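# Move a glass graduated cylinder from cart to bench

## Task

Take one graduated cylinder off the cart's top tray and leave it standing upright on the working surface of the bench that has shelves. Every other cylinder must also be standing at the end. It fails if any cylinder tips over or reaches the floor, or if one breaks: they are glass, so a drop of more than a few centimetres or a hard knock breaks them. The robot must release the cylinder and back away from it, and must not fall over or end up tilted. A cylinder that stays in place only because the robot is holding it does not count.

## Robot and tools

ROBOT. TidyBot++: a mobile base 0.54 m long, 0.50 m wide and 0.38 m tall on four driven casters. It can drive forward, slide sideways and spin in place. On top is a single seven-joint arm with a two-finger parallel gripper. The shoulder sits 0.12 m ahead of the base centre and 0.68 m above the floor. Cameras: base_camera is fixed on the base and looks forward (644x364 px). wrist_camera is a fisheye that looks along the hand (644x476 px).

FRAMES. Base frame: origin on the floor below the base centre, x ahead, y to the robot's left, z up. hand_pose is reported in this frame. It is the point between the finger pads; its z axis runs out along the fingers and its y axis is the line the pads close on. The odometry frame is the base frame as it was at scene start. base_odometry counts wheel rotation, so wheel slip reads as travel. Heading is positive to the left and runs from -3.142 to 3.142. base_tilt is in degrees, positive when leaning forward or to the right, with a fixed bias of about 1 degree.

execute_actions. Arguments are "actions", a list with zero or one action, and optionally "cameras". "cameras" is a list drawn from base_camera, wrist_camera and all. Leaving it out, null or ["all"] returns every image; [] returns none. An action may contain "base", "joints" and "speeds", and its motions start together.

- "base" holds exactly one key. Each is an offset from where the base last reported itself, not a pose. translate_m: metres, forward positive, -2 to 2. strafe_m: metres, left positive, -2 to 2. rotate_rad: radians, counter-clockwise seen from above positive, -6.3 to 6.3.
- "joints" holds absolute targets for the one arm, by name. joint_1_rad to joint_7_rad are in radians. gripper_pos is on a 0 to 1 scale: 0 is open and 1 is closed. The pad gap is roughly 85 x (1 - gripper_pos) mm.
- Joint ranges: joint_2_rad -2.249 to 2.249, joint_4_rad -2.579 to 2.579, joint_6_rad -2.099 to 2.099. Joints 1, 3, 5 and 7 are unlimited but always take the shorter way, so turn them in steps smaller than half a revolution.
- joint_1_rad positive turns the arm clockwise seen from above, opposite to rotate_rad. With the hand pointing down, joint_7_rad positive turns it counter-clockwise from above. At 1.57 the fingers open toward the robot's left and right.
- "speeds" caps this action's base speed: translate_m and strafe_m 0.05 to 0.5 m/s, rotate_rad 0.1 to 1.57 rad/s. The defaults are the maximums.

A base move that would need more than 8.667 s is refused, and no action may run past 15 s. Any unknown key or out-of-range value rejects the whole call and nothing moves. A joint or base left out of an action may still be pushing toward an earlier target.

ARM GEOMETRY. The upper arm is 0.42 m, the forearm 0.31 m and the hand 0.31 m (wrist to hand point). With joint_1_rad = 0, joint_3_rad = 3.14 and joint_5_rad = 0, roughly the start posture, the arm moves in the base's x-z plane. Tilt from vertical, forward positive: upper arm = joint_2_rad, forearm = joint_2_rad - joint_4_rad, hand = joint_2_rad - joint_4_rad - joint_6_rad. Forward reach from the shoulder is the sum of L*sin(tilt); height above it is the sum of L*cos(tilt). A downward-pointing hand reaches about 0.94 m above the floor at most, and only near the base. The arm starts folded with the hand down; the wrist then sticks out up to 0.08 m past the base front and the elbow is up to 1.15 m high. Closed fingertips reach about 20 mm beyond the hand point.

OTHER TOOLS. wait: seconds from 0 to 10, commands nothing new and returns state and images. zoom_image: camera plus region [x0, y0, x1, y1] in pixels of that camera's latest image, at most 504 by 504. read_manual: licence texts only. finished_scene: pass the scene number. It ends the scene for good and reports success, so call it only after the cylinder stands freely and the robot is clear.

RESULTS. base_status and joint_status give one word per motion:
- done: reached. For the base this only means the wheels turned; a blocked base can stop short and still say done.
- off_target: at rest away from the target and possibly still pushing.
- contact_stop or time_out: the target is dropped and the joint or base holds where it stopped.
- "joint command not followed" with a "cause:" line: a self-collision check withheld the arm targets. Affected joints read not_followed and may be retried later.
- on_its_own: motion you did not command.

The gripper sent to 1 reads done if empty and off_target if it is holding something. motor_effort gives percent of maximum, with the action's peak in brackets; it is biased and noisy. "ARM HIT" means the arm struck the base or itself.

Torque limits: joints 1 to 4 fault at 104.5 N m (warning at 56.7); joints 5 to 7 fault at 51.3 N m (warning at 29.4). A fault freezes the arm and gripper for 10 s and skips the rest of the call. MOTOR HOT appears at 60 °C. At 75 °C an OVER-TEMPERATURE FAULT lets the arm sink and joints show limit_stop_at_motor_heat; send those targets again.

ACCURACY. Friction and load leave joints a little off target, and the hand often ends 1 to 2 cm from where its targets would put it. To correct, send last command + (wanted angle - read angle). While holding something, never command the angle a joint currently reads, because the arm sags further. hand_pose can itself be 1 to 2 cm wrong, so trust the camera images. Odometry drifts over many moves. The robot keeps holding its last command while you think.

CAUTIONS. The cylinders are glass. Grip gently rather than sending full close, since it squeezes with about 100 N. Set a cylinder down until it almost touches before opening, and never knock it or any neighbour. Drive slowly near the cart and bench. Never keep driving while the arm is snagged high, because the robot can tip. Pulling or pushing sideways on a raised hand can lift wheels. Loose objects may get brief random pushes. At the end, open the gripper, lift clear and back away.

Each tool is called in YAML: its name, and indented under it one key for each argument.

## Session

execute_actions:
  actions: []

Scene clock: 0.00 s.
base_odometry: x=+0.000 y=+0.000 heading=+0.000 (m, m, rad; odometry frame)
base_tilt: forward=-0.4 right=-0.1 (deg)
base_status: not commanded
joint_positions: joint_1_rad=-0.019 joint_2_rad=-0.321 joint_3_rad=+3.162 joint_4_rad=-2.537 joint_5_rad=-0.019 joint_6_rad=-0.874 joint_7_rad=+1.582 gripper_pos=+0.000
joint_status: not commanded
motor_effort: joint_1_rad=+0 joint_2_rad=-1 joint_3_rad=+0 joint_4_rad=+15 joint_5_rad=+0 joint_6_rad=+1 joint_7_rad=+0 (%)
hand_pose: x=+0.2536 y=+0.0066 z=+0.5812 quat_wxyz=(-0.011, +1.000, -0.001, +0.026) (m; base frame)
pictures: base_camera, wrist_camera
Images, in order (width x height): base_camera 644x364, wrist_camera 644x476.

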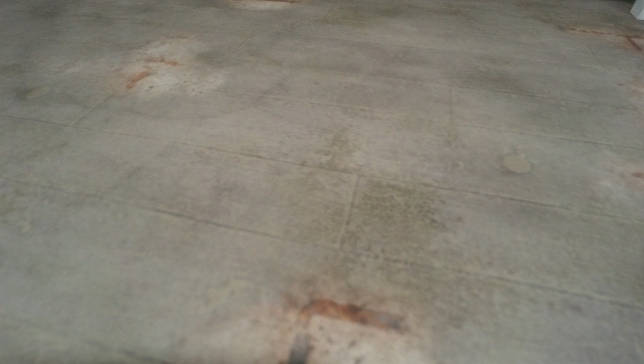

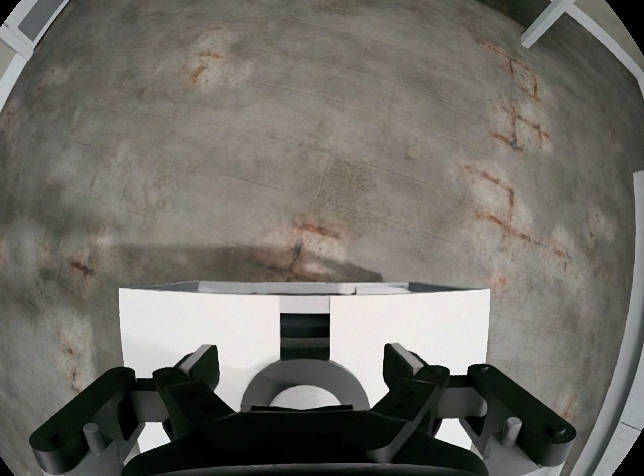

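Go straight to the grasp-height pose (it extends to 0.78; things seem near on the right, so look first).

execute_actions:
  actions:
    - {"joints":{"joint_6_rad":0.4}}
  cameras: ["wrist_camera"]

execute_actions:
  actions:
    - {"base":{"rotate_rad":2.0}}
  cameras: ["wrist_camera"]

execute_actions:
  actions:
    - {"base":{"rotate_rad":2.0}}
  cameras: ["wrist_camera"]

Scene clock: 1.73 s.
base_odometry: x=+0.000 y=+0.000 heading=+0.000 (m, m, rad; odometry frame)
base_tilt: forward=-0.4 right=-0.1 (deg)
base_status: not commanded
joint_positions: joint_1_rad=-0.019 joint_2_rad=-0.321 joint_3_rad=+3.162 joint_4_rad=-2.537 joint_5_rad=-0.019 joint_6_rad=+0.399 joint_7_rad=+1.582 gripper_pos=+0.000
joint_status: all done
motor_effort: joint_1_rad=+0(0) joint_2_rad=-6(6) joint_3_rad=+0(1) joint_4_rad=+21(21) joint_5_rad=+1(0) joint_6_rad=+9(9) joint_7_rad=+0(1) (%)
hand_pose: x=+0.5395 y=-0.0020 z=+0.8164 quat_wxyz=(-0.002, +0.788, -0.007, +0.615) (m; base frame)
pictures: wrist_camera
Images, in order (width x height): wrist_camera 644x476.

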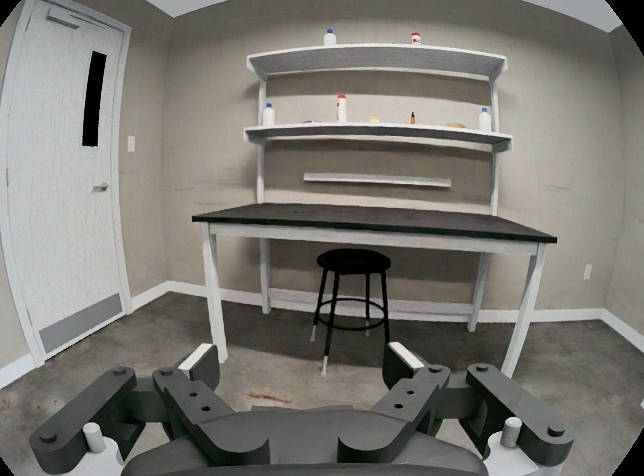

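Scene clock: 4.30 s.
base_odometry: x=+0.000 y=+0.000 heading=+1.999 (m, m, rad; odometry frame)
base_tilt: forward=-0.4 right=-0.1 (deg)
base_status: done
joint_positions: joint_1_rad=-0.019 joint_2_rad=-0.321 joint_3_rad=+3.162 joint_4_rad=-2.537 joint_5_rad=-0.019 joint_6_rad=+0.399 joint_7_rad=+1.582 gripper_pos=+0.000
joint_status: not commanded
motor_effort: joint_1_rad=+0(1) joint_2_rad=-6(7) joint_3_rad=+0(1) joint_4_rad=+21(21) joint_5_rad=+0(0) joint_6_rad=+9(9) joint_7_rad=+0(0) (%)
hand_pose: x=+0.5395 y=-0.0020 z=+0.8164 quat_wxyz=(-0.002, +0.788, -0.007, +0.615) (m; base frame)
pictures: wrist_camera
Images, in order (width x height): wrist_camera 644x476.

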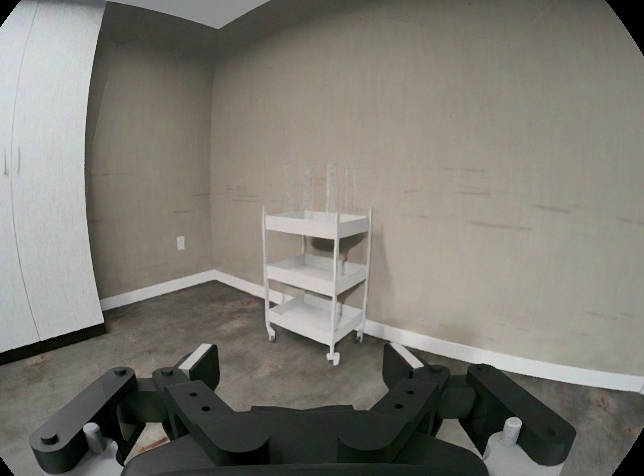

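Scene clock: 6.87 s.
base_odometry: x=+0.000 y=+0.000 heading=-2.285 (m, m, rad; odometry frame)
base_tilt: forward=-0.4 right=-0.2 (deg)
base_status: done
joint_positions: joint_1_rad=-0.019 joint_2_rad=-0.321 joint_3_rad=+3.162 joint_4_rad=-2.537 joint_5_rad=-0.019 joint_6_rad=+0.399 joint_7_rad=+1.582 gripper_pos=+0.000
joint_status: not commanded
motor_effort: joint_1_rad=+0(2) joint_2_rad=-6(6) joint_3_rad=+0(2) joint_4_rad=+21(21) joint_5_rad=+0(0) joint_6_rad=+9(9) joint_7_rad=+0(0) (%)
hand_pose: x=+0.5395 y=-0.0020 z=+0.8164 quat_wxyz=(-0.002, +0.788, -0.007, +0.615) (m; base frame)
pictures: wrist_camera
Images, in order (width x height): wrist_camera 644x476.

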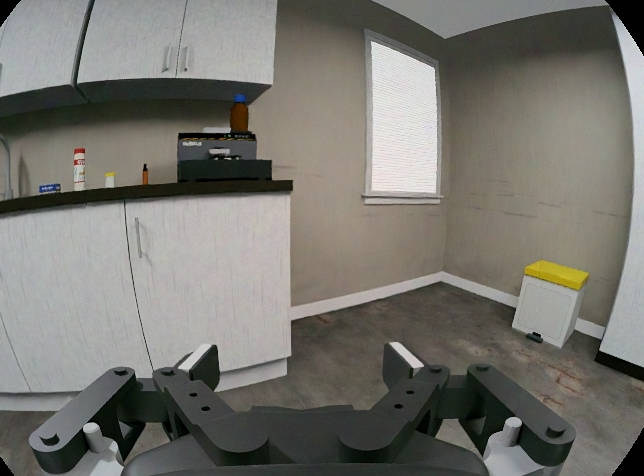

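execute_actions:
  actions:
    - {"base":{"rotate_rad":-2.55},"joints":{"joint_1_rad":0.012,"joint_2_rad":0.3,"joint_3_rad":3.14,"joint_4_rad":-2.05,"joint_5_rad":0,"joint_6_rad":0.81,"joint_7_rad":1.6}}
  cameras: []

execute_actions:
  actions:
    - {"base":{"strafe_m":0.75}}

Scene clock: 10.30 s.
base_odometry: x=+0.000 y=+0.000 heading=+1.449 (m, m, rad; odometry frame)
base_tilt: forward=-0.4 right=-0.1 (deg)
base_status: done
joint_positions: joint_1_rad=+0.012 joint_2_rad=+0.310 joint_3_rad=+3.143 joint_4_rad=-2.058 joint_5_rad=-0.018 joint_6_rad=+0.785 joint_7_rad=+1.582 gripper_pos=+0.000
joint_status: all done
motor_effort: joint_1_rad=-1(3) joint_2_rad=-26(29) joint_3_rad=+0(2) joint_4_rad=+19(22) joint_5_rad=+0(0) joint_6_rad=+9(10) joint_7_rad=+0(2) (%)
hand_pose: x=+0.7780 y=-0.0114 z=+0.8539 quat_wxyz=(+0.009, +0.711, -0.010, +0.703) (m; base frame)
pictures: none
No camera images: the call's "cameras" was empty. Leave "cameras" out to get every camera's image.

Scene clock: 13.17 s.
base_odometry: x=-0.745 y=+0.092 heading=+1.448 (m, m, rad; odometry frame)
base_tilt: forward=-0.4 right=-0.1 (deg)
base_status: done
joint_positions: joint_1_rad=+0.012 joint_2_rad=+0.310 joint_3_rad=+3.143 joint_4_rad=-2.058 joint_5_rad=-0.018 joint_6_rad=+0.785 joint_7_rad=+1.582 gripper_pos=+0.000
joint_status: not commanded
motor_effort: joint_1_rad=+0(3) joint_2_rad=-25(26) joint_3_rad=+0(3) joint_4_rad=+19(19) joint_5_rad=+0(0) joint_6_rad=+9(9) joint_7_rad=+0(0) (%)
hand_pose: x=+0.7780 y=-0.0113 z=+0.8539 quat_wxyz=(+0.009, +0.711, -0.010, +0.703) (m; base frame)
pictures: base_camera, wrist_camera
Images, in order (width x height): base_camera 644x364, wrist_camera 644x476.

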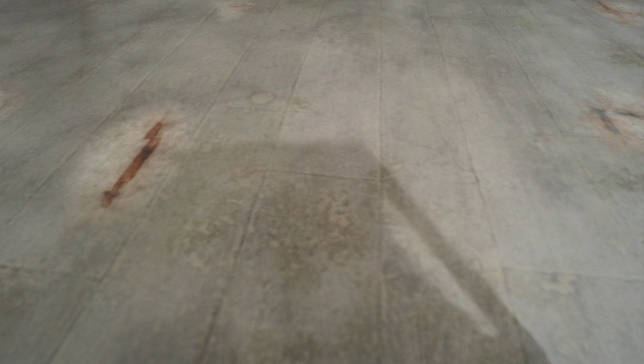

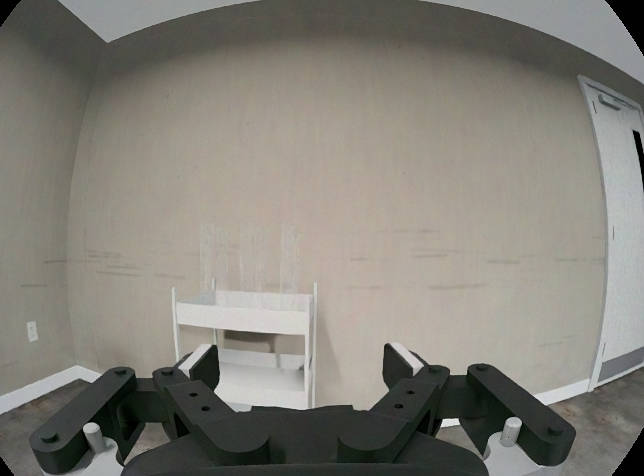

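execute_actions:
  actions:
    - {"base":{"strafe_m":0.05},"joints":{"joint_2_rad":0.275,"joint_6_rad":0.84,"joint_7_rad":1.57}}
  cameras: []

execute_actions:
  actions:
    - {"base":{"translate_m":0.35}}

zoom_image:
  camera: "wrist_camera"
  region: [80,160,440,420]

Scene clock: 14.43 s.
base_odometry: x=-0.794 y=+0.099 heading=+1.447 (m, m, rad; odometry frame)
base_tilt: forward=-0.4 right=-0.2 (deg)
base_status: done
joint_positions: joint_1_rad=+0.009 joint_2_rad=+0.283 joint_3_rad=+3.142 joint_4_rad=-2.058 joint_5_rad=-0.018 joint_6_rad=+0.819 joint_7_rad=+1.582 gripper_pos=+0.000
joint_status: all done
motor_effort: joint_1_rad=+0(3) joint_2_rad=-25(27) joint_3_rad=+0(3) joint_4_rad=+19(20) joint_5_rad=+0(1) joint_6_rad=+9(10) joint_7_rad=+0(1) (%)
hand_pose: x=+0.7730 y=-0.0086 z=+0.8816 quat_wxyz=(+0.007, +0.690, -0.008, +0.724) (m; base frame)
pictures: none
No camera images: the call's "cameras" was empty. Leave "cameras" out to get every camera's image.

Scene clock: 16.47 s.
base_odometry: x=-0.751 y=+0.446 heading=+1.448 (m, m, rad; odometry frame)
base_tilt: forward=-0.4 right=-0.1 (deg)
base_status: done
joint_positions: joint_1_rad=+0.009 joint_2_rad=+0.281 joint_3_rad=+3.142 joint_4_rad=-2.058 joint_5_rad=-0.018 joint_6_rad=+0.819 joint_7_rad=+1.582 gripper_pos=+0.000
joint_status: not commanded
motor_effort: joint_1_rad=+0(2) joint_2_rad=-25(29) joint_3_rad=+0(1) joint_4_rad=+19(21) joint_5_rad=+0(1) joint_6_rad=+9(9) joint_7_rad=-1(0) (%)
hand_pose: x=+0.7726 y=-0.0086 z=+0.8833 quat_wxyz=(+0.007, +0.689, -0.008, +0.725) (m; base frame)
pictures: base_camera, wrist_camera
Images, in order (width x height): base_camera 644x364, wrist_camera 644x476.

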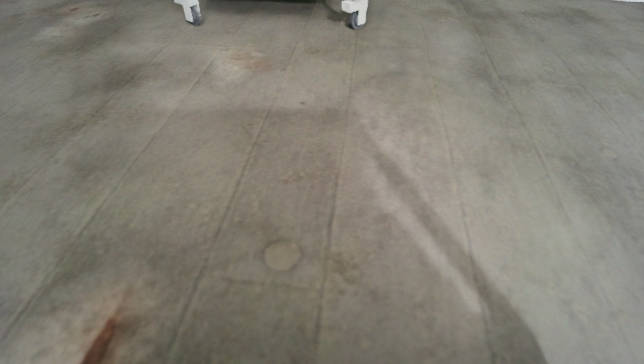

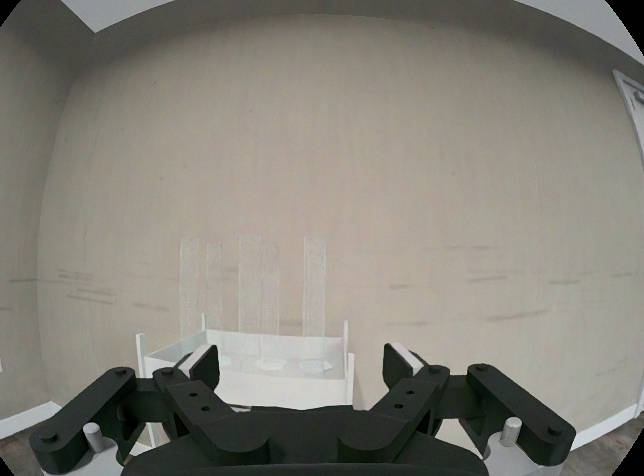

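Region (80, 160, 440, 420) of wrist_camera's 644x476 image, scaled by 1.400.

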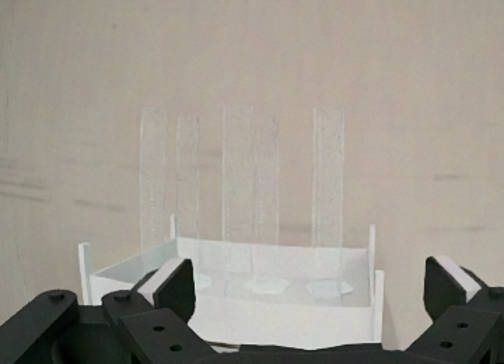

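execute_actions:
  actions:
    - {"base":{"translate_m":0.27},"speeds":{"translate_m":0.25}}
  cameras: ["wrist_camera"]

Scene clock: 18.53 s.
base_odometry: x=-0.719 y=+0.714 heading=+1.448 (m, m, rad; odometry frame)
base_tilt: forward=-0.4 right=-0.1 (deg)
base_status: done
joint_positions: joint_1_rad=+0.009 joint_2_rad=+0.278 joint_3_rad=+3.142 joint_4_rad=-2.058 joint_5_rad=-0.018 joint_6_rad=+0.819 joint_7_rad=+1.582 gripper_pos=+0.000
joint_status: not commanded
motor_effort: joint_1_rad=+0(2) joint_2_rad=-25(27) joint_3_rad=+0(1) joint_4_rad=+19(20) joint_5_rad=+0(1) joint_6_rad=+9(10) joint_7_rad=+0(0) (%)
hand_pose: x=+0.7720 y=-0.0086 z=+0.8854 quat_wxyz=(+0.007, +0.688, -0.008, +0.726) (m; base frame)
pictures: wrist_camera
Images, in order (width x height): wrist_camera 644x476.

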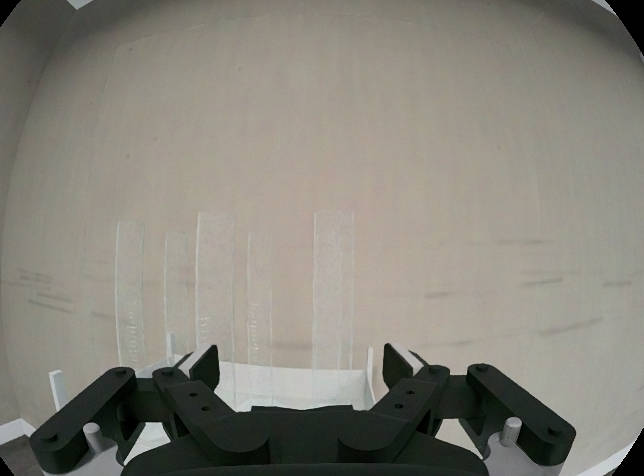

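execute_actions:
  actions:
    - {"base":{"strafe_m":-0.032},"speeds":{"strafe_m":0.1}}
  cameras: []

execute_actions:
  actions:
    - {"base":{"translate_m":0.11},"speeds":{"translate_m":0.12}}
  cameras: ["wrist_camera"]

Scene clock: 19.63 s.
base_odometry: x=-0.687 y=+0.710 heading=+1.448 (m, m, rad; odometry frame)
base_tilt: forward=-0.4 right=-0.1 (deg)
base_status: done
joint_positions: joint_1_rad=+0.011 joint_2_rad=+0.278 joint_3_rad=+3.142 joint_4_rad=-2.058 joint_5_rad=-0.017 joint_6_rad=+0.819 joint_7_rad=+1.582 gripper_pos=+0.000
joint_status: not commanded
motor_effort: joint_1_rad=-1(2) joint_2_rad=-25(25) joint_3_rad=+0(1) joint_4_rad=+19(20) joint_5_rad=+0(1) joint_6_rad=+9(9) joint_7_rad=+0(0) (%)
hand_pose: x=+0.7720 y=-0.0102 z=+0.8854 quat_wxyz=(+0.008, +0.688, -0.009, +0.726) (m; base frame)
pictures: none
No camera images: the call's "cameras" was empty. Leave "cameras" out to get every camera's image.

Scene clock: 21.13 s.
base_odometry: x=-0.673 y=+0.820 heading=+1.448 (m, m, rad; odometry frame)
base_tilt: forward=-0.4 right=-0.1 (deg)
base_status: done
joint_positions: joint_1_rad=+0.011 joint_2_rad=+0.276 joint_3_rad=+3.142 joint_4_rad=-2.058 joint_5_rad=-0.017 joint_6_rad=+0.820 joint_7_rad=+1.582 gripper_pos=+0.000
joint_status: not commanded
motor_effort: joint_1_rad=+0(1) joint_2_rad=-25(27) joint_3_rad=+0(0) joint_4_rad=+19(21) joint_5_rad=+0(0) joint_6_rad=+9(10) joint_7_rad=-1(1) (%)
hand_pose: x=+0.7717 y=-0.0102 z=+0.8867 quat_wxyz=(+0.008, +0.687, -0.009, +0.727) (m; base frame)
pictures: wrist_camera
Images, in order (width x height): wrist_camera 644x476.

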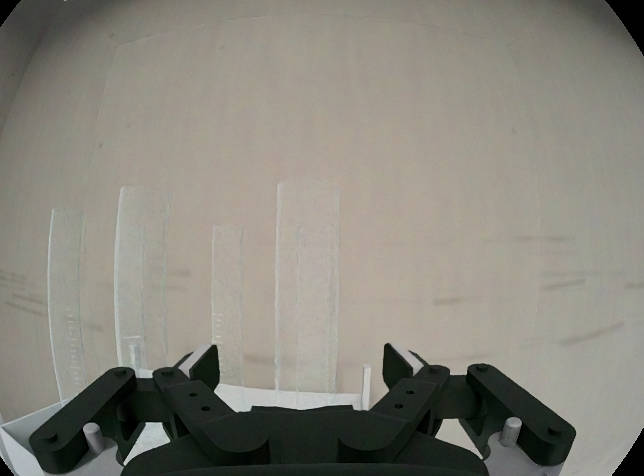

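execute_actions:
  actions:
    - {"base":{"translate_m":0.08},"speeds":{"translate_m":0.1}}
  cameras: ["wrist_camera"]

Scene clock: 22.60 s.
base_odometry: x=-0.663 y=+0.899 heading=+1.448 (m, m, rad; odometry frame)
base_tilt: forward=-0.4 right=-0.1 (deg)
base_status: done
joint_positions: joint_1_rad=+0.011 joint_2_rad=+0.276 joint_3_rad=+3.142 joint_4_rad=-2.058 joint_5_rad=-0.017 joint_6_rad=+0.820 joint_7_rad=+1.582 gripper_pos=+0.000
joint_status: not commanded
motor_effort: joint_1_rad=+0(2) joint_2_rad=-24(28) joint_3_rad=+0(1) joint_4_rad=+19(20) joint_5_rad=+0(1) joint_6_rad=+9(10) joint_7_rad=+0(0) (%)
hand_pose: x=+0.7715 y=-0.0102 z=+0.8873 quat_wxyz=(+0.008, +0.687, -0.009, +0.727) (m; base frame)
pictures: wrist_camera
Images, in order (width x height): wrist_camera 644x476.

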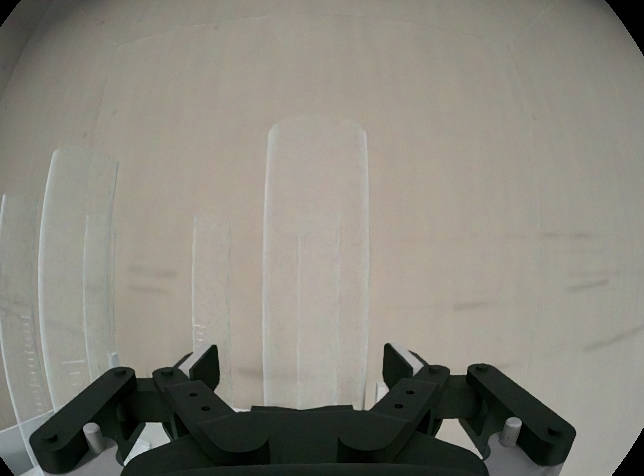

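execute_actions:
  actions:
    - {"base":{"translate_m":-0.017},"speeds":{"translate_m":0.05}}
  cameras: []

execute_actions:
  actions:
    - {"base":{"strafe_m":-0.005},"speeds":{"strafe_m":0.05}}
  cameras: ["wrist_camera"]

execute_actions:
  actions:
    - {"joints":{"gripper_pos":1}}
  cameras: ["wrist_camera"]

Scene clock: 23.63 s.
base_odometry: x=-0.665 y=+0.882 heading=+1.448 (m, m, rad; odometry frame)
base_tilt: forward=-0.4 right=-0.1 (deg)
base_status: done
joint_positions: joint_1_rad=+0.011 joint_2_rad=+0.276 joint_3_rad=+3.142 joint_4_rad=-2.058 joint_5_rad=-0.017 joint_6_rad=+0.820 joint_7_rad=+1.582 gripper_pos=+0.000
joint_status: not commanded
motor_effort: joint_1_rad=-1(2) joint_2_rad=-25(28) joint_3_rad=+0(2) joint_4_rad=+19(20) joint_5_rad=+0(1) joint_6_rad=+10(10) joint_7_rad=+0(0) (%)
hand_pose: x=+0.7716 y=-0.0102 z=+0.8870 quat_wxyz=(+0.008, +0.687, -0.009, +0.727) (m; base frame)
pictures: none
No camera images: the call's "cameras" was empty. Leave "cameras" out to get every camera's image.

Scene clock: 24.17 s.
base_odometry: x=-0.660 y=+0.882 heading=+1.448 (m, m, rad; odometry frame)
base_tilt: forward=-0.4 right=-0.2 (deg)
base_status: done
joint_positions: joint_1_rad=+0.011 joint_2_rad=+0.276 joint_3_rad=+3.142 joint_4_rad=-2.058 joint_5_rad=-0.017 joint_6_rad=+0.820 joint_7_rad=+1.582 gripper_pos=+0.000
joint_status: not commanded
motor_effort: joint_1_rad=-1(5) joint_2_rad=-24(26) joint_3_rad=-1(4) joint_4_rad=+20(20) joint_5_rad=+1(1) joint_6_rad=+10(9) joint_7_rad=+0(0) (%)
hand_pose: x=+0.7716 y=-0.0102 z=+0.8870 quat_wxyz=(+0.008, +0.687, -0.009, +0.727) (m; base frame)
pictures: wrist_camera
Images, in order (width x height): wrist_camera 644x476.

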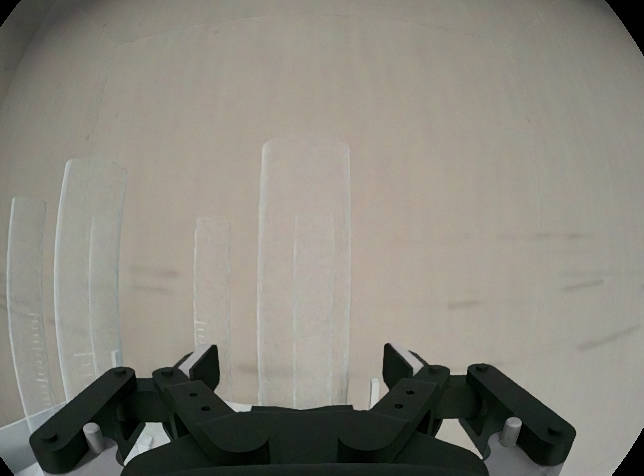

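Scene clock: 25.27 s.
base_odometry: x=-0.660 y=+0.882 heading=+1.448 (m, m, rad; odometry frame)
base_tilt: forward=-0.4 right=-0.1 (deg)
base_status: not commanded
joint_positions: joint_1_rad=+0.011 joint_2_rad=+0.276 joint_3_rad=+3.142 joint_4_rad=-2.058 joint_5_rad=-0.017 joint_6_rad=+0.820 joint_7_rad=+1.582 gripper_pos=+0.550
joint_status: gripper_pos off_target (ended at +0.550, target +1.000)
motor_effort: joint_1_rad=+0(1) joint_2_rad=-24(25) joint_3_rad=+0(1) joint_4_rad=+19(19) joint_5_rad=+0(0) joint_6_rad=+9(9) joint_7_rad=+0(0) (%)
hand_pose: x=+0.7716 y=-0.0102 z=+0.8870 quat_wxyz=(+0.008, +0.687, -0.009, +0.727) (m; base frame)
pictures: wrist_camera
Images, in order (width x height): wrist_camera 644x476.

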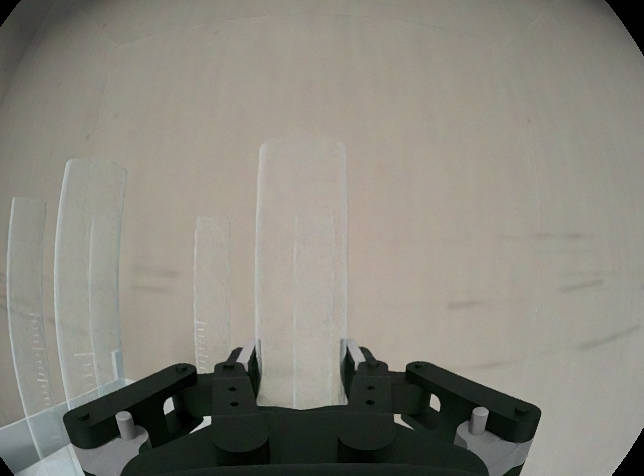

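execute_actions:
  actions:
    - {"joints":{"joint_2_rad":0.077,"joint_4_rad":-1.39,"joint_6_rad":-0.03}}
  cameras: ["wrist_camera"]

execute_actions:
  actions:
    - {"base":{"translate_m":-0.6},"joints":{"joint_2_rad":0.08,"joint_4_rad":-1.21,"joint_6_rad":-0.2},"speeds":{"translate_m":0.3}}
  cameras: []

execute_actions:
  actions:
    - {"base":{"rotate_rad":-1.57},"speeds":{"rotate_rad":0.8}}

Scene clock: 27.57 s.
base_odometry: x=-0.660 y=+0.882 heading=+1.448 (m, m, rad; odometry frame)
base_tilt: forward=-0.4 right=-0.2 (deg)
base_status: not commanded
joint_positions: joint_1_rad=+0.011 joint_2_rad=+0.093 joint_3_rad=+3.142 joint_4_rad=-1.417 joint_5_rad=-0.017 joint_6_rad=-0.019 joint_7_rad=+1.582 gripper_pos=+0.550
joint_status: all done
motor_effort: joint_1_rad=+0(0) joint_2_rad=-25(30) joint_3_rad=+0(1) joint_4_rad=+27(27) joint_5_rad=+0(0) joint_6_rad=+11(11) joint_7_rad=+0(0) (%)
hand_pose: x=+0.7827 y=-0.0063 z=+1.1333 quat_wxyz=(+0.002, +0.692, -0.006, +0.722) (m; base frame)
pictures: wrist_camera
Images, in order (width x height): wrist_camera 644x476.

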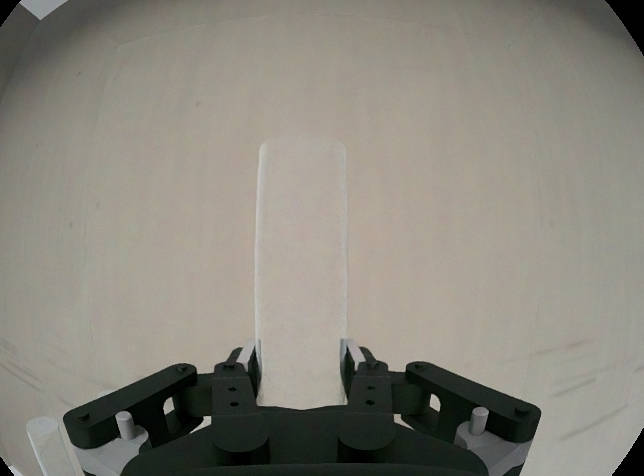

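Scene clock: 30.53 s.
base_odometry: x=-0.734 y=+0.286 heading=+1.448 (m, m, rad; odometry frame)
base_tilt: forward=-0.4 right=-0.1 (deg)
base_status: done
joint_positions: joint_1_rad=+0.011 joint_2_rad=+0.088 joint_3_rad=+3.142 joint_4_rad=-1.236 joint_5_rad=-0.017 joint_6_rad=-0.190 joint_7_rad=+1.582 gripper_pos=+0.550
joint_status: all done
motor_effort: joint_1_rad=+0(2) joint_2_rad=-25(29) joint_3_rad=+0(0) joint_4_rad=+26(28) joint_5_rad=+0(0) joint_6_rad=+12(12) joint_7_rad=+0(0) (%)
hand_pose: x=+0.7716 y=-0.0053 z=+1.1954 quat_wxyz=(+0.001, +0.687, -0.005, +0.727) (m; base frame)
pictures: none
No camera images: the call's "cameras" was empty. Leave "cameras" out to get every camera's image.

Scene clock: 33.30 s.
base_odometry: x=-0.733 y=+0.286 heading=-0.121 (m, m, rad; odometry frame)
base_tilt: forward=-0.4 right=-0.1 (deg)
base_status: done
joint_positions: joint_1_rad=+0.016 joint_2_rad=+0.088 joint_3_rad=+3.142 joint_4_rad=-1.236 joint_5_rad=-0.017 joint_6_rad=-0.191 joint_7_rad=+1.582 gripper_pos=+0.550
joint_status: not commanded
motor_effort: joint_1_rad=+0(4) joint_2_rad=-25(26) joint_3_rad=+0(3) joint_4_rad=+27(27) joint_5_rad=+0(0) joint_6_rad=+11(11) joint_7_rad=+0(0) (%)
hand_pose: x=+0.7715 y=-0.0081 z=+1.1952 quat_wxyz=(+0.003, +0.687, -0.006, +0.727) (m; base frame)
pictures: base_camera, wrist_camera
Images, in order (width x height): base_camera 644x364, wrist_camera 644x476.

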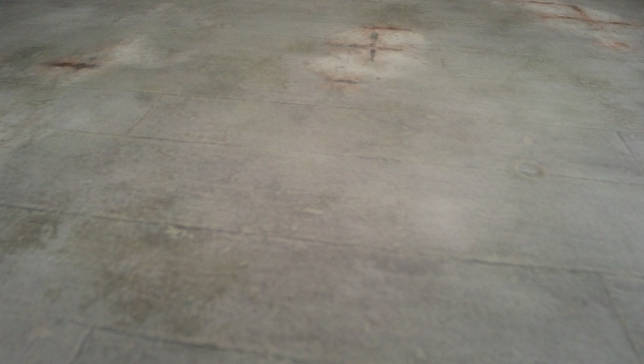

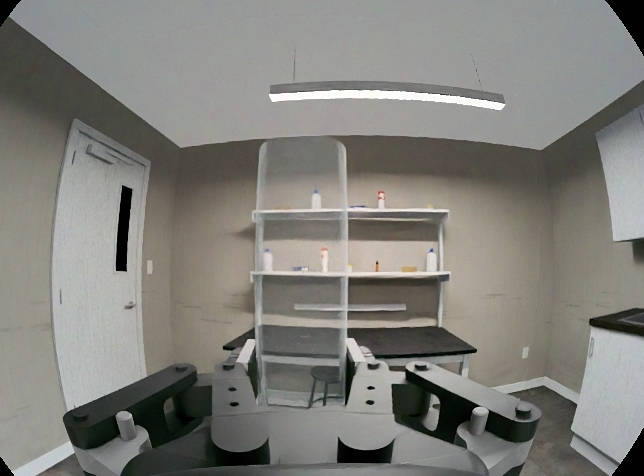

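execute_actions:
  actions:
    - {"base":{"strafe_m":-0.65},"speeds":{"strafe_m":0.4}}
  cameras: []

execute_actions:
  actions:
    - {"base":{"translate_m":1.1},"speeds":{"translate_m":0.4}}

Scene clock: 36.23 s.
base_odometry: x=-0.813 y=-0.359 heading=-0.122 (m, m, rad; odometry frame)
base_tilt: forward=-0.4 right=-0.1 (deg)
base_status: done
joint_positions: joint_1_rad=+0.014 joint_2_rad=+0.088 joint_3_rad=+3.142 joint_4_rad=-1.236 joint_5_rad=-0.017 joint_6_rad=-0.191 joint_7_rad=+1.582 gripper_pos=+0.550
joint_status: not commanded
motor_effort: joint_1_rad=-1(3) joint_2_rad=-24(26) joint_3_rad=-1(2) joint_4_rad=+26(28) joint_5_rad=+0(0) joint_6_rad=+11(11) joint_7_rad=-1(1) (%)
hand_pose: x=+0.7715 y=-0.0068 z=+1.1952 quat_wxyz=(+0.002, +0.687, -0.006, +0.727) (m; base frame)
pictures: none
No camera images: the call's "cameras" was empty. Leave "cameras" out to get every camera's image.

Scene clock: 40.13 s.
base_odometry: x=+0.279 y=-0.494 heading=-0.123 (m, m, rad; odometry frame)
base_tilt: forward=-0.4 right=-0.2 (deg)
base_status: done
joint_positions: joint_1_rad=+0.014 joint_2_rad=+0.094 joint_3_rad=+3.142 joint_4_rad=-1.236 joint_5_rad=-0.017 joint_6_rad=-0.193 joint_7_rad=+1.582 gripper_pos=+0.550
joint_status: not commanded
motor_effort: joint_1_rad=+0(2) joint_2_rad=-24(27) joint_3_rad=+0(2) joint_4_rad=+26(28) joint_5_rad=+0(0) joint_6_rad=+11(12) joint_7_rad=-1(0) (%)
hand_pose: x=+0.7749 y=-0.0069 z=+1.1906 quat_wxyz=(+0.002, +0.690, -0.006, +0.724) (m; base frame)
pictures: base_camera, wrist_camera
Images, in order (width x height): base_camera 644x364, wrist_camera 644x476.

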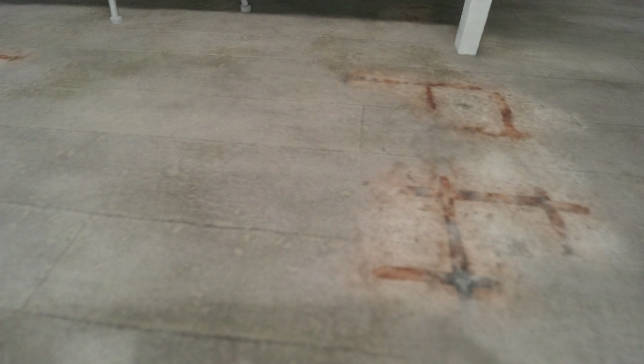

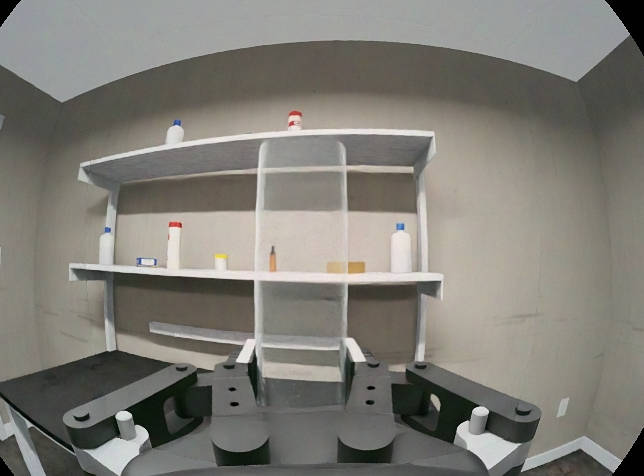

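execute_actions:
  actions:
    - {"base":{"strafe_m":0.1},"speeds":{"strafe_m":0.2}}
  cameras: []

execute_actions:
  actions:
    - {"base":{"translate_m":0.41},"speeds":{"translate_m":0.2}}

execute_actions:
  actions:
    - {"joints":{"joint_2_rad":0.08,"joint_4_rad":-1.32,"joint_6_rad":-0.09}}
  cameras: []

Scene clock: 42.20 s.
base_odometry: x=+0.291 y=-0.395 heading=-0.123 (m, m, rad; odometry frame)
base_tilt: forward=-0.4 right=-0.1 (deg)
base_status: done
joint_positions: joint_1_rad=+0.011 joint_2_rad=+0.094 joint_3_rad=+3.141 joint_4_rad=-1.235 joint_5_rad=-0.017 joint_6_rad=-0.193 joint_7_rad=+1.582 gripper_pos=+0.550
joint_status: not commanded
motor_effort: joint_1_rad=+1(4) joint_2_rad=-24(25) joint_3_rad=+0(3) joint_4_rad=+26(27) joint_5_rad=+0(0) joint_6_rad=+11(12) joint_7_rad=+0(1) (%)
hand_pose: x=+0.7749 y=-0.0041 z=+1.1905 quat_wxyz=(+0.000, +0.690, -0.004, +0.724) (m; base frame)
pictures: none
No camera images: the call's "cameras" was empty. Leave "cameras" out to get every camera's image.

Scene clock: 45.00 s.
base_odometry: x=+0.699 y=-0.444 heading=-0.122 (m, m, rad; odometry frame)
base_tilt: forward=-0.4 right=-0.1 (deg)
base_status: done
joint_positions: joint_1_rad=+0.011 joint_2_rad=+0.095 joint_3_rad=+3.141 joint_4_rad=-1.235 joint_5_rad=-0.017 joint_6_rad=-0.194 joint_7_rad=+1.582 gripper_pos=+0.550
joint_status: not commanded
motor_effort: joint_1_rad=+0(2) joint_2_rad=-24(28) joint_3_rad=-1(2) joint_4_rad=+26(29) joint_5_rad=+0(0) joint_6_rad=+11(12) joint_7_rad=+0(0) (%)
hand_pose: x=+0.7750 y=-0.0041 z=+1.1904 quat_wxyz=(+0.000, +0.690, -0.004, +0.724) (m; base frame)
pictures: base_camera, wrist_camera
Images, in order (width x height): base_camera 644x364, wrist_camera 644x476.

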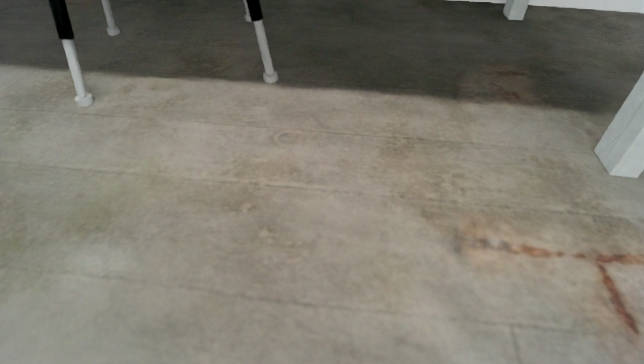

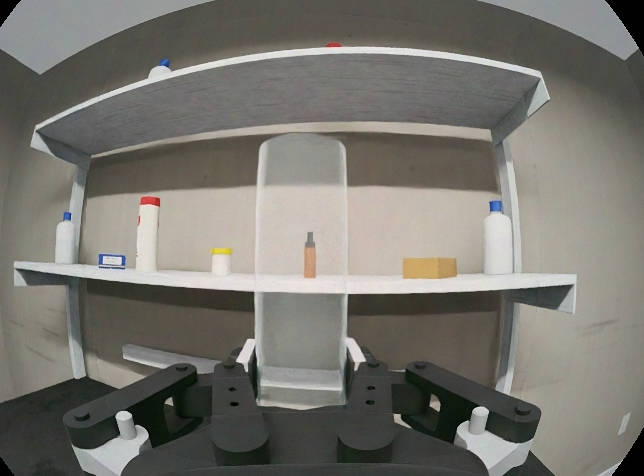

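Scene clock: 45.93 s.
base_odometry: x=+0.699 y=-0.444 heading=-0.122 (m, m, rad; odometry frame)
base_tilt: forward=-0.4 right=-0.1 (deg)
base_status: not commanded
joint_positions: joint_1_rad=+0.011 joint_2_rad=+0.095 joint_3_rad=+3.141 joint_4_rad=-1.322 joint_5_rad=-0.017 joint_6_rad=-0.129 joint_7_rad=+1.582 gripper_pos=+0.550
joint_status: all done
motor_effort: joint_1_rad=+0(0) joint_2_rad=-25(26) joint_3_rad=+0(0) joint_4_rad=+26(28) joint_5_rad=+0(0) joint_6_rad=+11(12) joint_7_rad=+0(1) (%)
hand_pose: x=+0.7807 y=-0.0045 z=+1.1565 quat_wxyz=(+0.001, +0.698, -0.005, +0.716) (m; base frame)
pictures: none
No camera images: the call's "cameras" was empty. Leave "cameras" out to get every camera's image.

execute_actions:
  actions:
    - {"joints":{"joint_2_rad":0.08,"joint_4_rad":-1.37,"joint_6_rad":-0.03}}
  cameras: []

Scene clock: 46.83 s.
base_odometry: x=+0.699 y=-0.444 heading=-0.122 (m, m, rad; odometry frame)
base_tilt: forward=-0.4 right=-0.1 (deg)
base_status: not commanded
joint_positions: joint_1_rad=+0.011 joint_2_rad=+0.095 joint_3_rad=+3.141 joint_4_rad=-1.369 joint_5_rad=-0.017 joint_6_rad=-0.067 joint_7_rad=+1.582 gripper_pos=+0.550
joint_status: all done
motor_effort: joint_1_rad=+0(0) joint_2_rad=-25(26) joint_3_rad=-1(1) joint_4_rad=+27(28) joint_5_rad=+0(0) joint_6_rad=+11(13) joint_7_rad=+0(0) (%)
hand_pose: x=+0.7825 y=-0.0049 z=+1.1467 quat_wxyz=(+0.001, +0.693, -0.005, +0.721) (m; base frame)
pictures: none
No camera images: the call's "cameras" was empty. Leave "cameras" out to get every camera's image.

No contact yet.

execute_actions:
  actions:
    - {"joints":{"joint_2_rad":0.08,"joint_4_rad":-1.42,"joint_6_rad":0.02}}
  cameras: []

Scene clock: 47.70 s.
base_odometry: x=+0.698 y=-0.444 heading=-0.122 (m, m, rad; odometry frame)
base_tilt: forward=-0.4 right=-0.2 (deg)
base_status: not commanded
joint_positions: joint_1_rad=+0.011 joint_2_rad=+0.095 joint_3_rad=+3.141 joint_4_rad=-1.419 joint_5_rad=-0.017 joint_6_rad=-0.018 joint_7_rad=+1.582 gripper_pos=+0.550
joint_status: all done
motor_effort: joint_1_rad=+0(0) joint_2_rad=-26(26) joint_3_rad=+0(1) joint_4_rad=+27(29) joint_5_rad=+0(0) joint_6_rad=+12(11) joint_7_rad=+0(0) (%)
hand_pose: x=+0.7839 y=-0.0051 z=+1.1305 quat_wxyz=(+0.001, +0.693, -0.005, +0.721) (m; base frame)
pictures: none
No camera images: the call's "cameras" was empty. Leave "cameras" out to get every camera's image.

execute_actions:
  actions:
    - {"joints":{"joint_2_rad":0.08,"joint_4_rad":-1.47,"joint_6_rad":0.07}}
  cameras: ["wrist_camera"]

Scene clock: 48.57 s.
base_odometry: x=+0.698 y=-0.444 heading=-0.122 (m, m, rad; odometry frame)
base_tilt: forward=-0.4 right=-0.1 (deg)
base_status: not commanded
joint_positions: joint_1_rad=+0.011 joint_2_rad=+0.095 joint_3_rad=+3.141 joint_4_rad=-1.469 joint_5_rad=-0.017 joint_6_rad=+0.032 joint_7_rad=+1.582 gripper_pos=+0.550
joint_status: all done
motor_effort: joint_1_rad=+0(0) joint_2_rad=-26(26) joint_3_rad=+0(0) joint_4_rad=+27(29) joint_5_rad=+0(0) joint_6_rad=+11(11) joint_7_rad=+0(0) (%)
hand_pose: x=+0.7844 y=-0.0054 z=+1.1147 quat_wxyz=(+0.001, +0.693, -0.006, +0.721) (m; base frame)
pictures: wrist_camera
Images, in order (width x height): wrist_camera 644x476.

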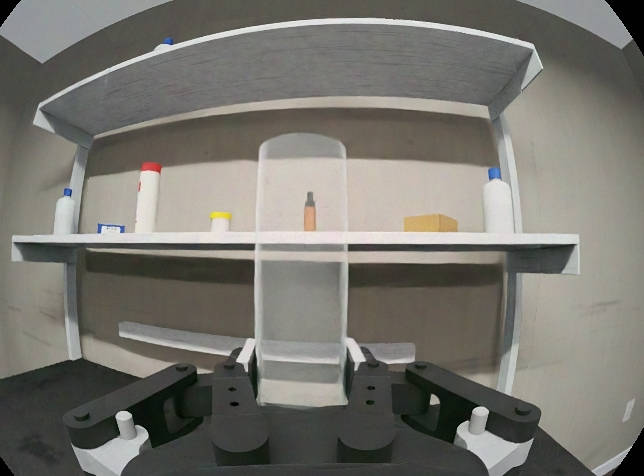

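execute_actions:
  actions:
    - {"joints":{"joint_2_rad":0.08,"joint_4_rad":-1.58,"joint_6_rad":0.18}}
  cameras: []

execute_actions:
  actions:
    - {"joints":{"joint_2_rad":0.08,"joint_4_rad":-1.64,"joint_6_rad":0.24}}
  cameras: ["wrist_camera"]

Scene clock: 49.83 s.
base_odometry: x=+0.698 y=-0.444 heading=-0.122 (m, m, rad; odometry frame)
base_tilt: forward=-0.4 right=-0.1 (deg)
base_status: not commanded
joint_positions: joint_1_rad=+0.011 joint_2_rad=+0.095 joint_3_rad=+3.141 joint_4_rad=-1.582 joint_5_rad=-0.017 joint_6_rad=+0.141 joint_7_rad=+1.582 gripper_pos=+0.550
joint_status: all done
motor_effort: joint_1_rad=+0(0) joint_2_rad=-25(26) joint_3_rad=-1(0) joint_4_rad=+27(28) joint_5_rad=+0(0) joint_6_rad=+11(12) joint_7_rad=+0(1) (%)
hand_pose: x=+0.7827 y=-0.0060 z=+1.0782 quat_wxyz=(+0.002, +0.695, -0.006, +0.719) (m; base frame)
pictures: none
No camera images: the call's "cameras" was empty. Leave "cameras" out to get every camera's image.

Scene clock: 50.63 s.
base_odometry: x=+0.698 y=-0.444 heading=-0.122 (m, m, rad; odometry frame)
base_tilt: forward=-0.4 right=-0.1 (deg)
base_status: not commanded
joint_positions: joint_1_rad=+0.011 joint_2_rad=+0.095 joint_3_rad=+3.141 joint_4_rad=-1.640 joint_5_rad=-0.017 joint_6_rad=+0.202 joint_7_rad=+1.582 gripper_pos=+0.550
joint_status: all done
motor_effort: joint_1_rad=+0(0) joint_2_rad=-25(26) joint_3_rad=-1(0) joint_4_rad=+27(28) joint_5_rad=+1(0) joint_6_rad=+11(12) joint_7_rad=-1(0) (%)
hand_pose: x=+0.7802 y=-0.0062 z=+1.0609 quat_wxyz=(+0.003, +0.694, -0.007, +0.720) (m; base frame)
pictures: wrist_camera
Images, in order (width x height): wrist_camera 644x476.

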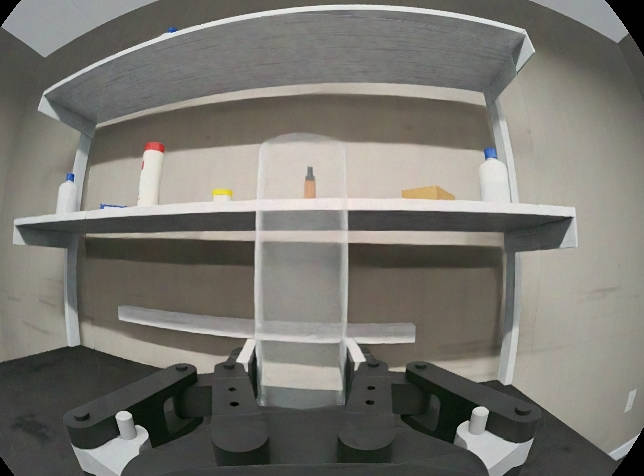

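execute_actions:
  actions:
    - {"joints":{"joint_2_rad":0.08,"joint_4_rad":-1.7,"joint_6_rad":0.3}}
  cameras: []

execute_actions:
  actions:
    - {"joints":{"joint_2_rad":0.08,"joint_4_rad":-1.76,"joint_6_rad":0.36}}
  cameras: ["wrist_camera"]

Scene clock: 51.53 s.
base_odometry: x=+0.698 y=-0.444 heading=-0.122 (m, m, rad; odometry frame)
base_tilt: forward=-0.4 right=-0.1 (deg)
base_status: not commanded
joint_positions: joint_1_rad=+0.011 joint_2_rad=+0.095 joint_3_rad=+3.141 joint_4_rad=-1.700 joint_5_rad=-0.017 joint_6_rad=+0.262 joint_7_rad=+1.582 gripper_pos=+0.550
joint_status: all done
motor_effort: joint_1_rad=+0(0) joint_2_rad=-25(26) joint_3_rad=-1(0) joint_4_rad=+27(27) joint_5_rad=+0(0) joint_6_rad=+11(12) joint_7_rad=+0(0) (%)
hand_pose: x=+0.7766 y=-0.0065 z=+1.0424 quat_wxyz=(+0.003, +0.694, -0.007, +0.720) (m; base frame)
pictures: none
No camera images: the call's "cameras" was empty. Leave "cameras" out to get every camera's image.

Scene clock: 52.33 s.
base_odometry: x=+0.698 y=-0.444 heading=-0.122 (m, m, rad; odometry frame)
base_tilt: forward=-0.4 right=-0.1 (deg)
base_status: not commanded
joint_positions: joint_1_rad=+0.011 joint_2_rad=+0.095 joint_3_rad=+3.141 joint_4_rad=-1.760 joint_5_rad=-0.017 joint_6_rad=+0.322 joint_7_rad=+1.582 gripper_pos=+0.550
joint_status: all done
motor_effort: joint_1_rad=+0(0) joint_2_rad=-24(25) joint_3_rad=+0(0) joint_4_rad=+26(27) joint_5_rad=+0(0) joint_6_rad=+11(11) joint_7_rad=+0(1) (%)
hand_pose: x=+0.7718 y=-0.0068 z=+1.0242 quat_wxyz=(+0.003, +0.694, -0.007, +0.720) (m; base frame)
pictures: wrist_camera
Images, in order (width x height): wrist_camera 644x476.

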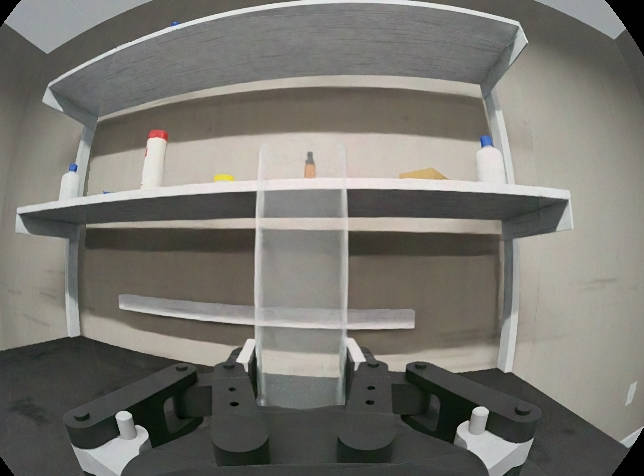

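execute_actions:
  actions:
    - {"joints":{"joint_2_rad":0.08,"joint_4_rad":-1.82,"joint_6_rad":0.42}}
  cameras: []

Scene clock: 53.30 s.
base_odometry: x=+0.698 y=-0.444 heading=-0.122 (m, m, rad; odometry frame)
base_tilt: forward=-0.4 right=-0.1 (deg)
base_status: not commanded
joint_positions: joint_1_rad=+0.011 joint_2_rad=+0.095 joint_3_rad=+3.141 joint_4_rad=-1.820 joint_5_rad=-0.017 joint_6_rad=+0.382 joint_7_rad=+1.582 gripper_pos=+0.550
joint_status: all done
motor_effort: joint_1_rad=+0(0) joint_2_rad=-24(25) joint_3_rad=+0(1) joint_4_rad=+26(27) joint_5_rad=+0(0) joint_6_rad=+11(13) joint_7_rad=+0(0) (%)
hand_pose: x=+0.7660 y=-0.0070 z=+1.0063 quat_wxyz=(+0.004, +0.694, -0.007, +0.720) (m; base frame)
pictures: none
No camera images: the call's "cameras" was empty. Leave "cameras" out to get every camera's image.

execute_actions:
  actions:
    - {"joints":{"joint_2_rad":0.08,"joint_4_rad":-1.88,"joint_6_rad":0.48}}
  cameras: ["wrist_camera"]

Scene clock: 54.17 s.
base_odometry: x=+0.698 y=-0.444 heading=-0.122 (m, m, rad; odometry frame)
base_tilt: forward=-0.4 right=-0.2 (deg)
base_status: not commanded
joint_positions: joint_1_rad=+0.011 joint_2_rad=+0.095 joint_3_rad=+3.141 joint_4_rad=-1.880 joint_5_rad=-0.017 joint_6_rad=+0.442 joint_7_rad=+1.582 gripper_pos=+0.550
joint_status: all done
motor_effort: joint_1_rad=-1(0) joint_2_rad=-24(25) joint_3_rad=-1(1) joint_4_rad=+25(27) joint_5_rad=+0(0) joint_6_rad=+11(11) joint_7_rad=-1(0) (%)
hand_pose: x=+0.7591 y=-0.0072 z=+0.9888 quat_wxyz=(+0.004, +0.694, -0.008, +0.720) (m; base frame)
pictures: wrist_camera
Images, in order (width x height): wrist_camera 644x476.

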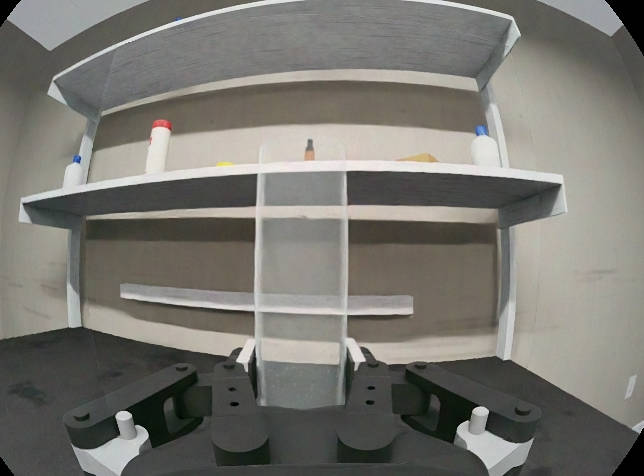

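execute_actions:
  actions:
    - {"joints":{"joint_2_rad":0.1,"joint_4_rad":-1.91,"joint_6_rad":0.53}}
  cameras: []

execute_actions:
  actions:
    - {"joints":{"joint_2_rad":0.1,"joint_4_rad":-1.96,"joint_6_rad":0.58}}
  cameras: []

Scene clock: 55.03 s.
base_odometry: x=+0.698 y=-0.444 heading=-0.122 (m, m, rad; odometry frame)
base_tilt: forward=-0.4 right=-0.1 (deg)
base_status: not commanded
joint_positions: joint_1_rad=+0.011 joint_2_rad=+0.101 joint_3_rad=+3.141 joint_4_rad=-1.905 joint_5_rad=-0.017 joint_6_rad=+0.498 joint_7_rad=+1.582 gripper_pos=+0.550
joint_status: all done
motor_effort: joint_1_rad=+0(0) joint_2_rad=-24(25) joint_3_rad=+0(1) joint_4_rad=+25(26) joint_5_rad=+0(0) joint_6_rad=+11(11) joint_7_rad=+0(0) (%)
hand_pose: x=+0.7571 y=-0.0075 z=+0.9874 quat_wxyz=(+0.005, +0.685, -0.008, +0.729) (m; base frame)
pictures: none
No camera images: the call's "cameras" was empty. Leave "cameras" out to get every camera's image.

Scene clock: 55.77 s.
base_odometry: x=+0.698 y=-0.444 heading=-0.122 (m, m, rad; odometry frame)
base_tilt: forward=-0.4 right=-0.1 (deg)
base_status: not commanded
joint_positions: joint_1_rad=+0.011 joint_2_rad=+0.100 joint_3_rad=+3.141 joint_4_rad=-1.937 joint_5_rad=-0.017 joint_6_rad=+0.560 joint_7_rad=+1.582 gripper_pos=+0.550
joint_status: all done
motor_effort: joint_1_rad=+0(0) joint_2_rad=-21(24) joint_3_rad=+0(0) joint_4_rad=+22(26) joint_5_rad=+0(1) joint_6_rad=+9(12) joint_7_rad=+0(0) (%)
hand_pose: x=+0.7516 y=-0.0077 z=+0.9881 quat_wxyz=(+0.005, +0.673, -0.008, +0.739) (m; base frame)
pictures: none
No camera images: the call's "cameras" was empty. Leave "cameras" out to get every camera's image.

execute_actions:
  actions:
    - {"joints":{"joint_2_rad":0.1,"joint_4_rad":-1.9,"joint_6_rad":0.49}}
  cameras: []

execute_actions:
  actions:
    - {"joints":{"gripper_pos":0.4}}
  cameras: ["wrist_camera"]

Scene clock: 56.73 s.
base_odometry: x=+0.698 y=-0.444 heading=-0.122 (m, m, rad; odometry frame)
base_tilt: forward=-0.4 right=-0.1 (deg)
base_status: not commanded
joint_positions: joint_1_rad=+0.011 joint_2_rad=+0.100 joint_3_rad=+3.141 joint_4_rad=-1.914 joint_5_rad=-0.017 joint_6_rad=+0.512 joint_7_rad=+1.582 gripper_pos=+0.550
joint_status: all done
motor_effort: joint_1_rad=+0(0) joint_2_rad=-22(23) joint_3_rad=+0(1) joint_4_rad=+22(24) joint_5_rad=+0(0) joint_6_rad=+9(10) joint_7_rad=+0(0) (%)
hand_pose: x=+0.7555 y=-0.0075 z=+0.9872 quat_wxyz=(+0.005, +0.682, -0.008, +0.731) (m; base frame)
pictures: none
No camera images: the call's "cameras" was empty. Leave "cameras" out to get every camera's image.

Scene clock: 57.60 s.
base_odometry: x=+0.698 y=-0.444 heading=-0.122 (m, m, rad; odometry frame)
base_tilt: forward=-0.4 right=-0.1 (deg)
base_status: not commanded
joint_positions: joint_1_rad=+0.011 joint_2_rad=+0.100 joint_3_rad=+3.141 joint_4_rad=-1.914 joint_5_rad=-0.017 joint_6_rad=+0.512 joint_7_rad=+1.582 gripper_pos=+0.400
joint_status: all done
motor_effort: joint_1_rad=+0(0) joint_2_rad=-22(22) joint_3_rad=+0(0) joint_4_rad=+23(23) joint_5_rad=+0(0) joint_6_rad=+9(9) joint_7_rad=+0(1) (%)
hand_pose: x=+0.7555 y=-0.0075 z=+0.9872 quat_wxyz=(+0.005, +0.682, -0.008, +0.731) (m; base frame)
pictures: wrist_camera
Images, in order (width x height): wrist_camera 644x476.

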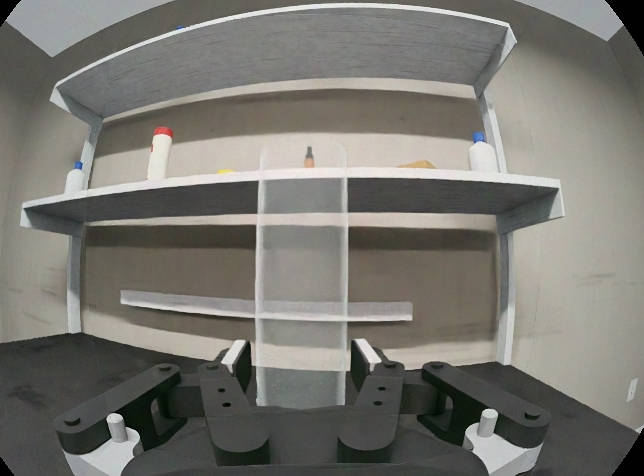

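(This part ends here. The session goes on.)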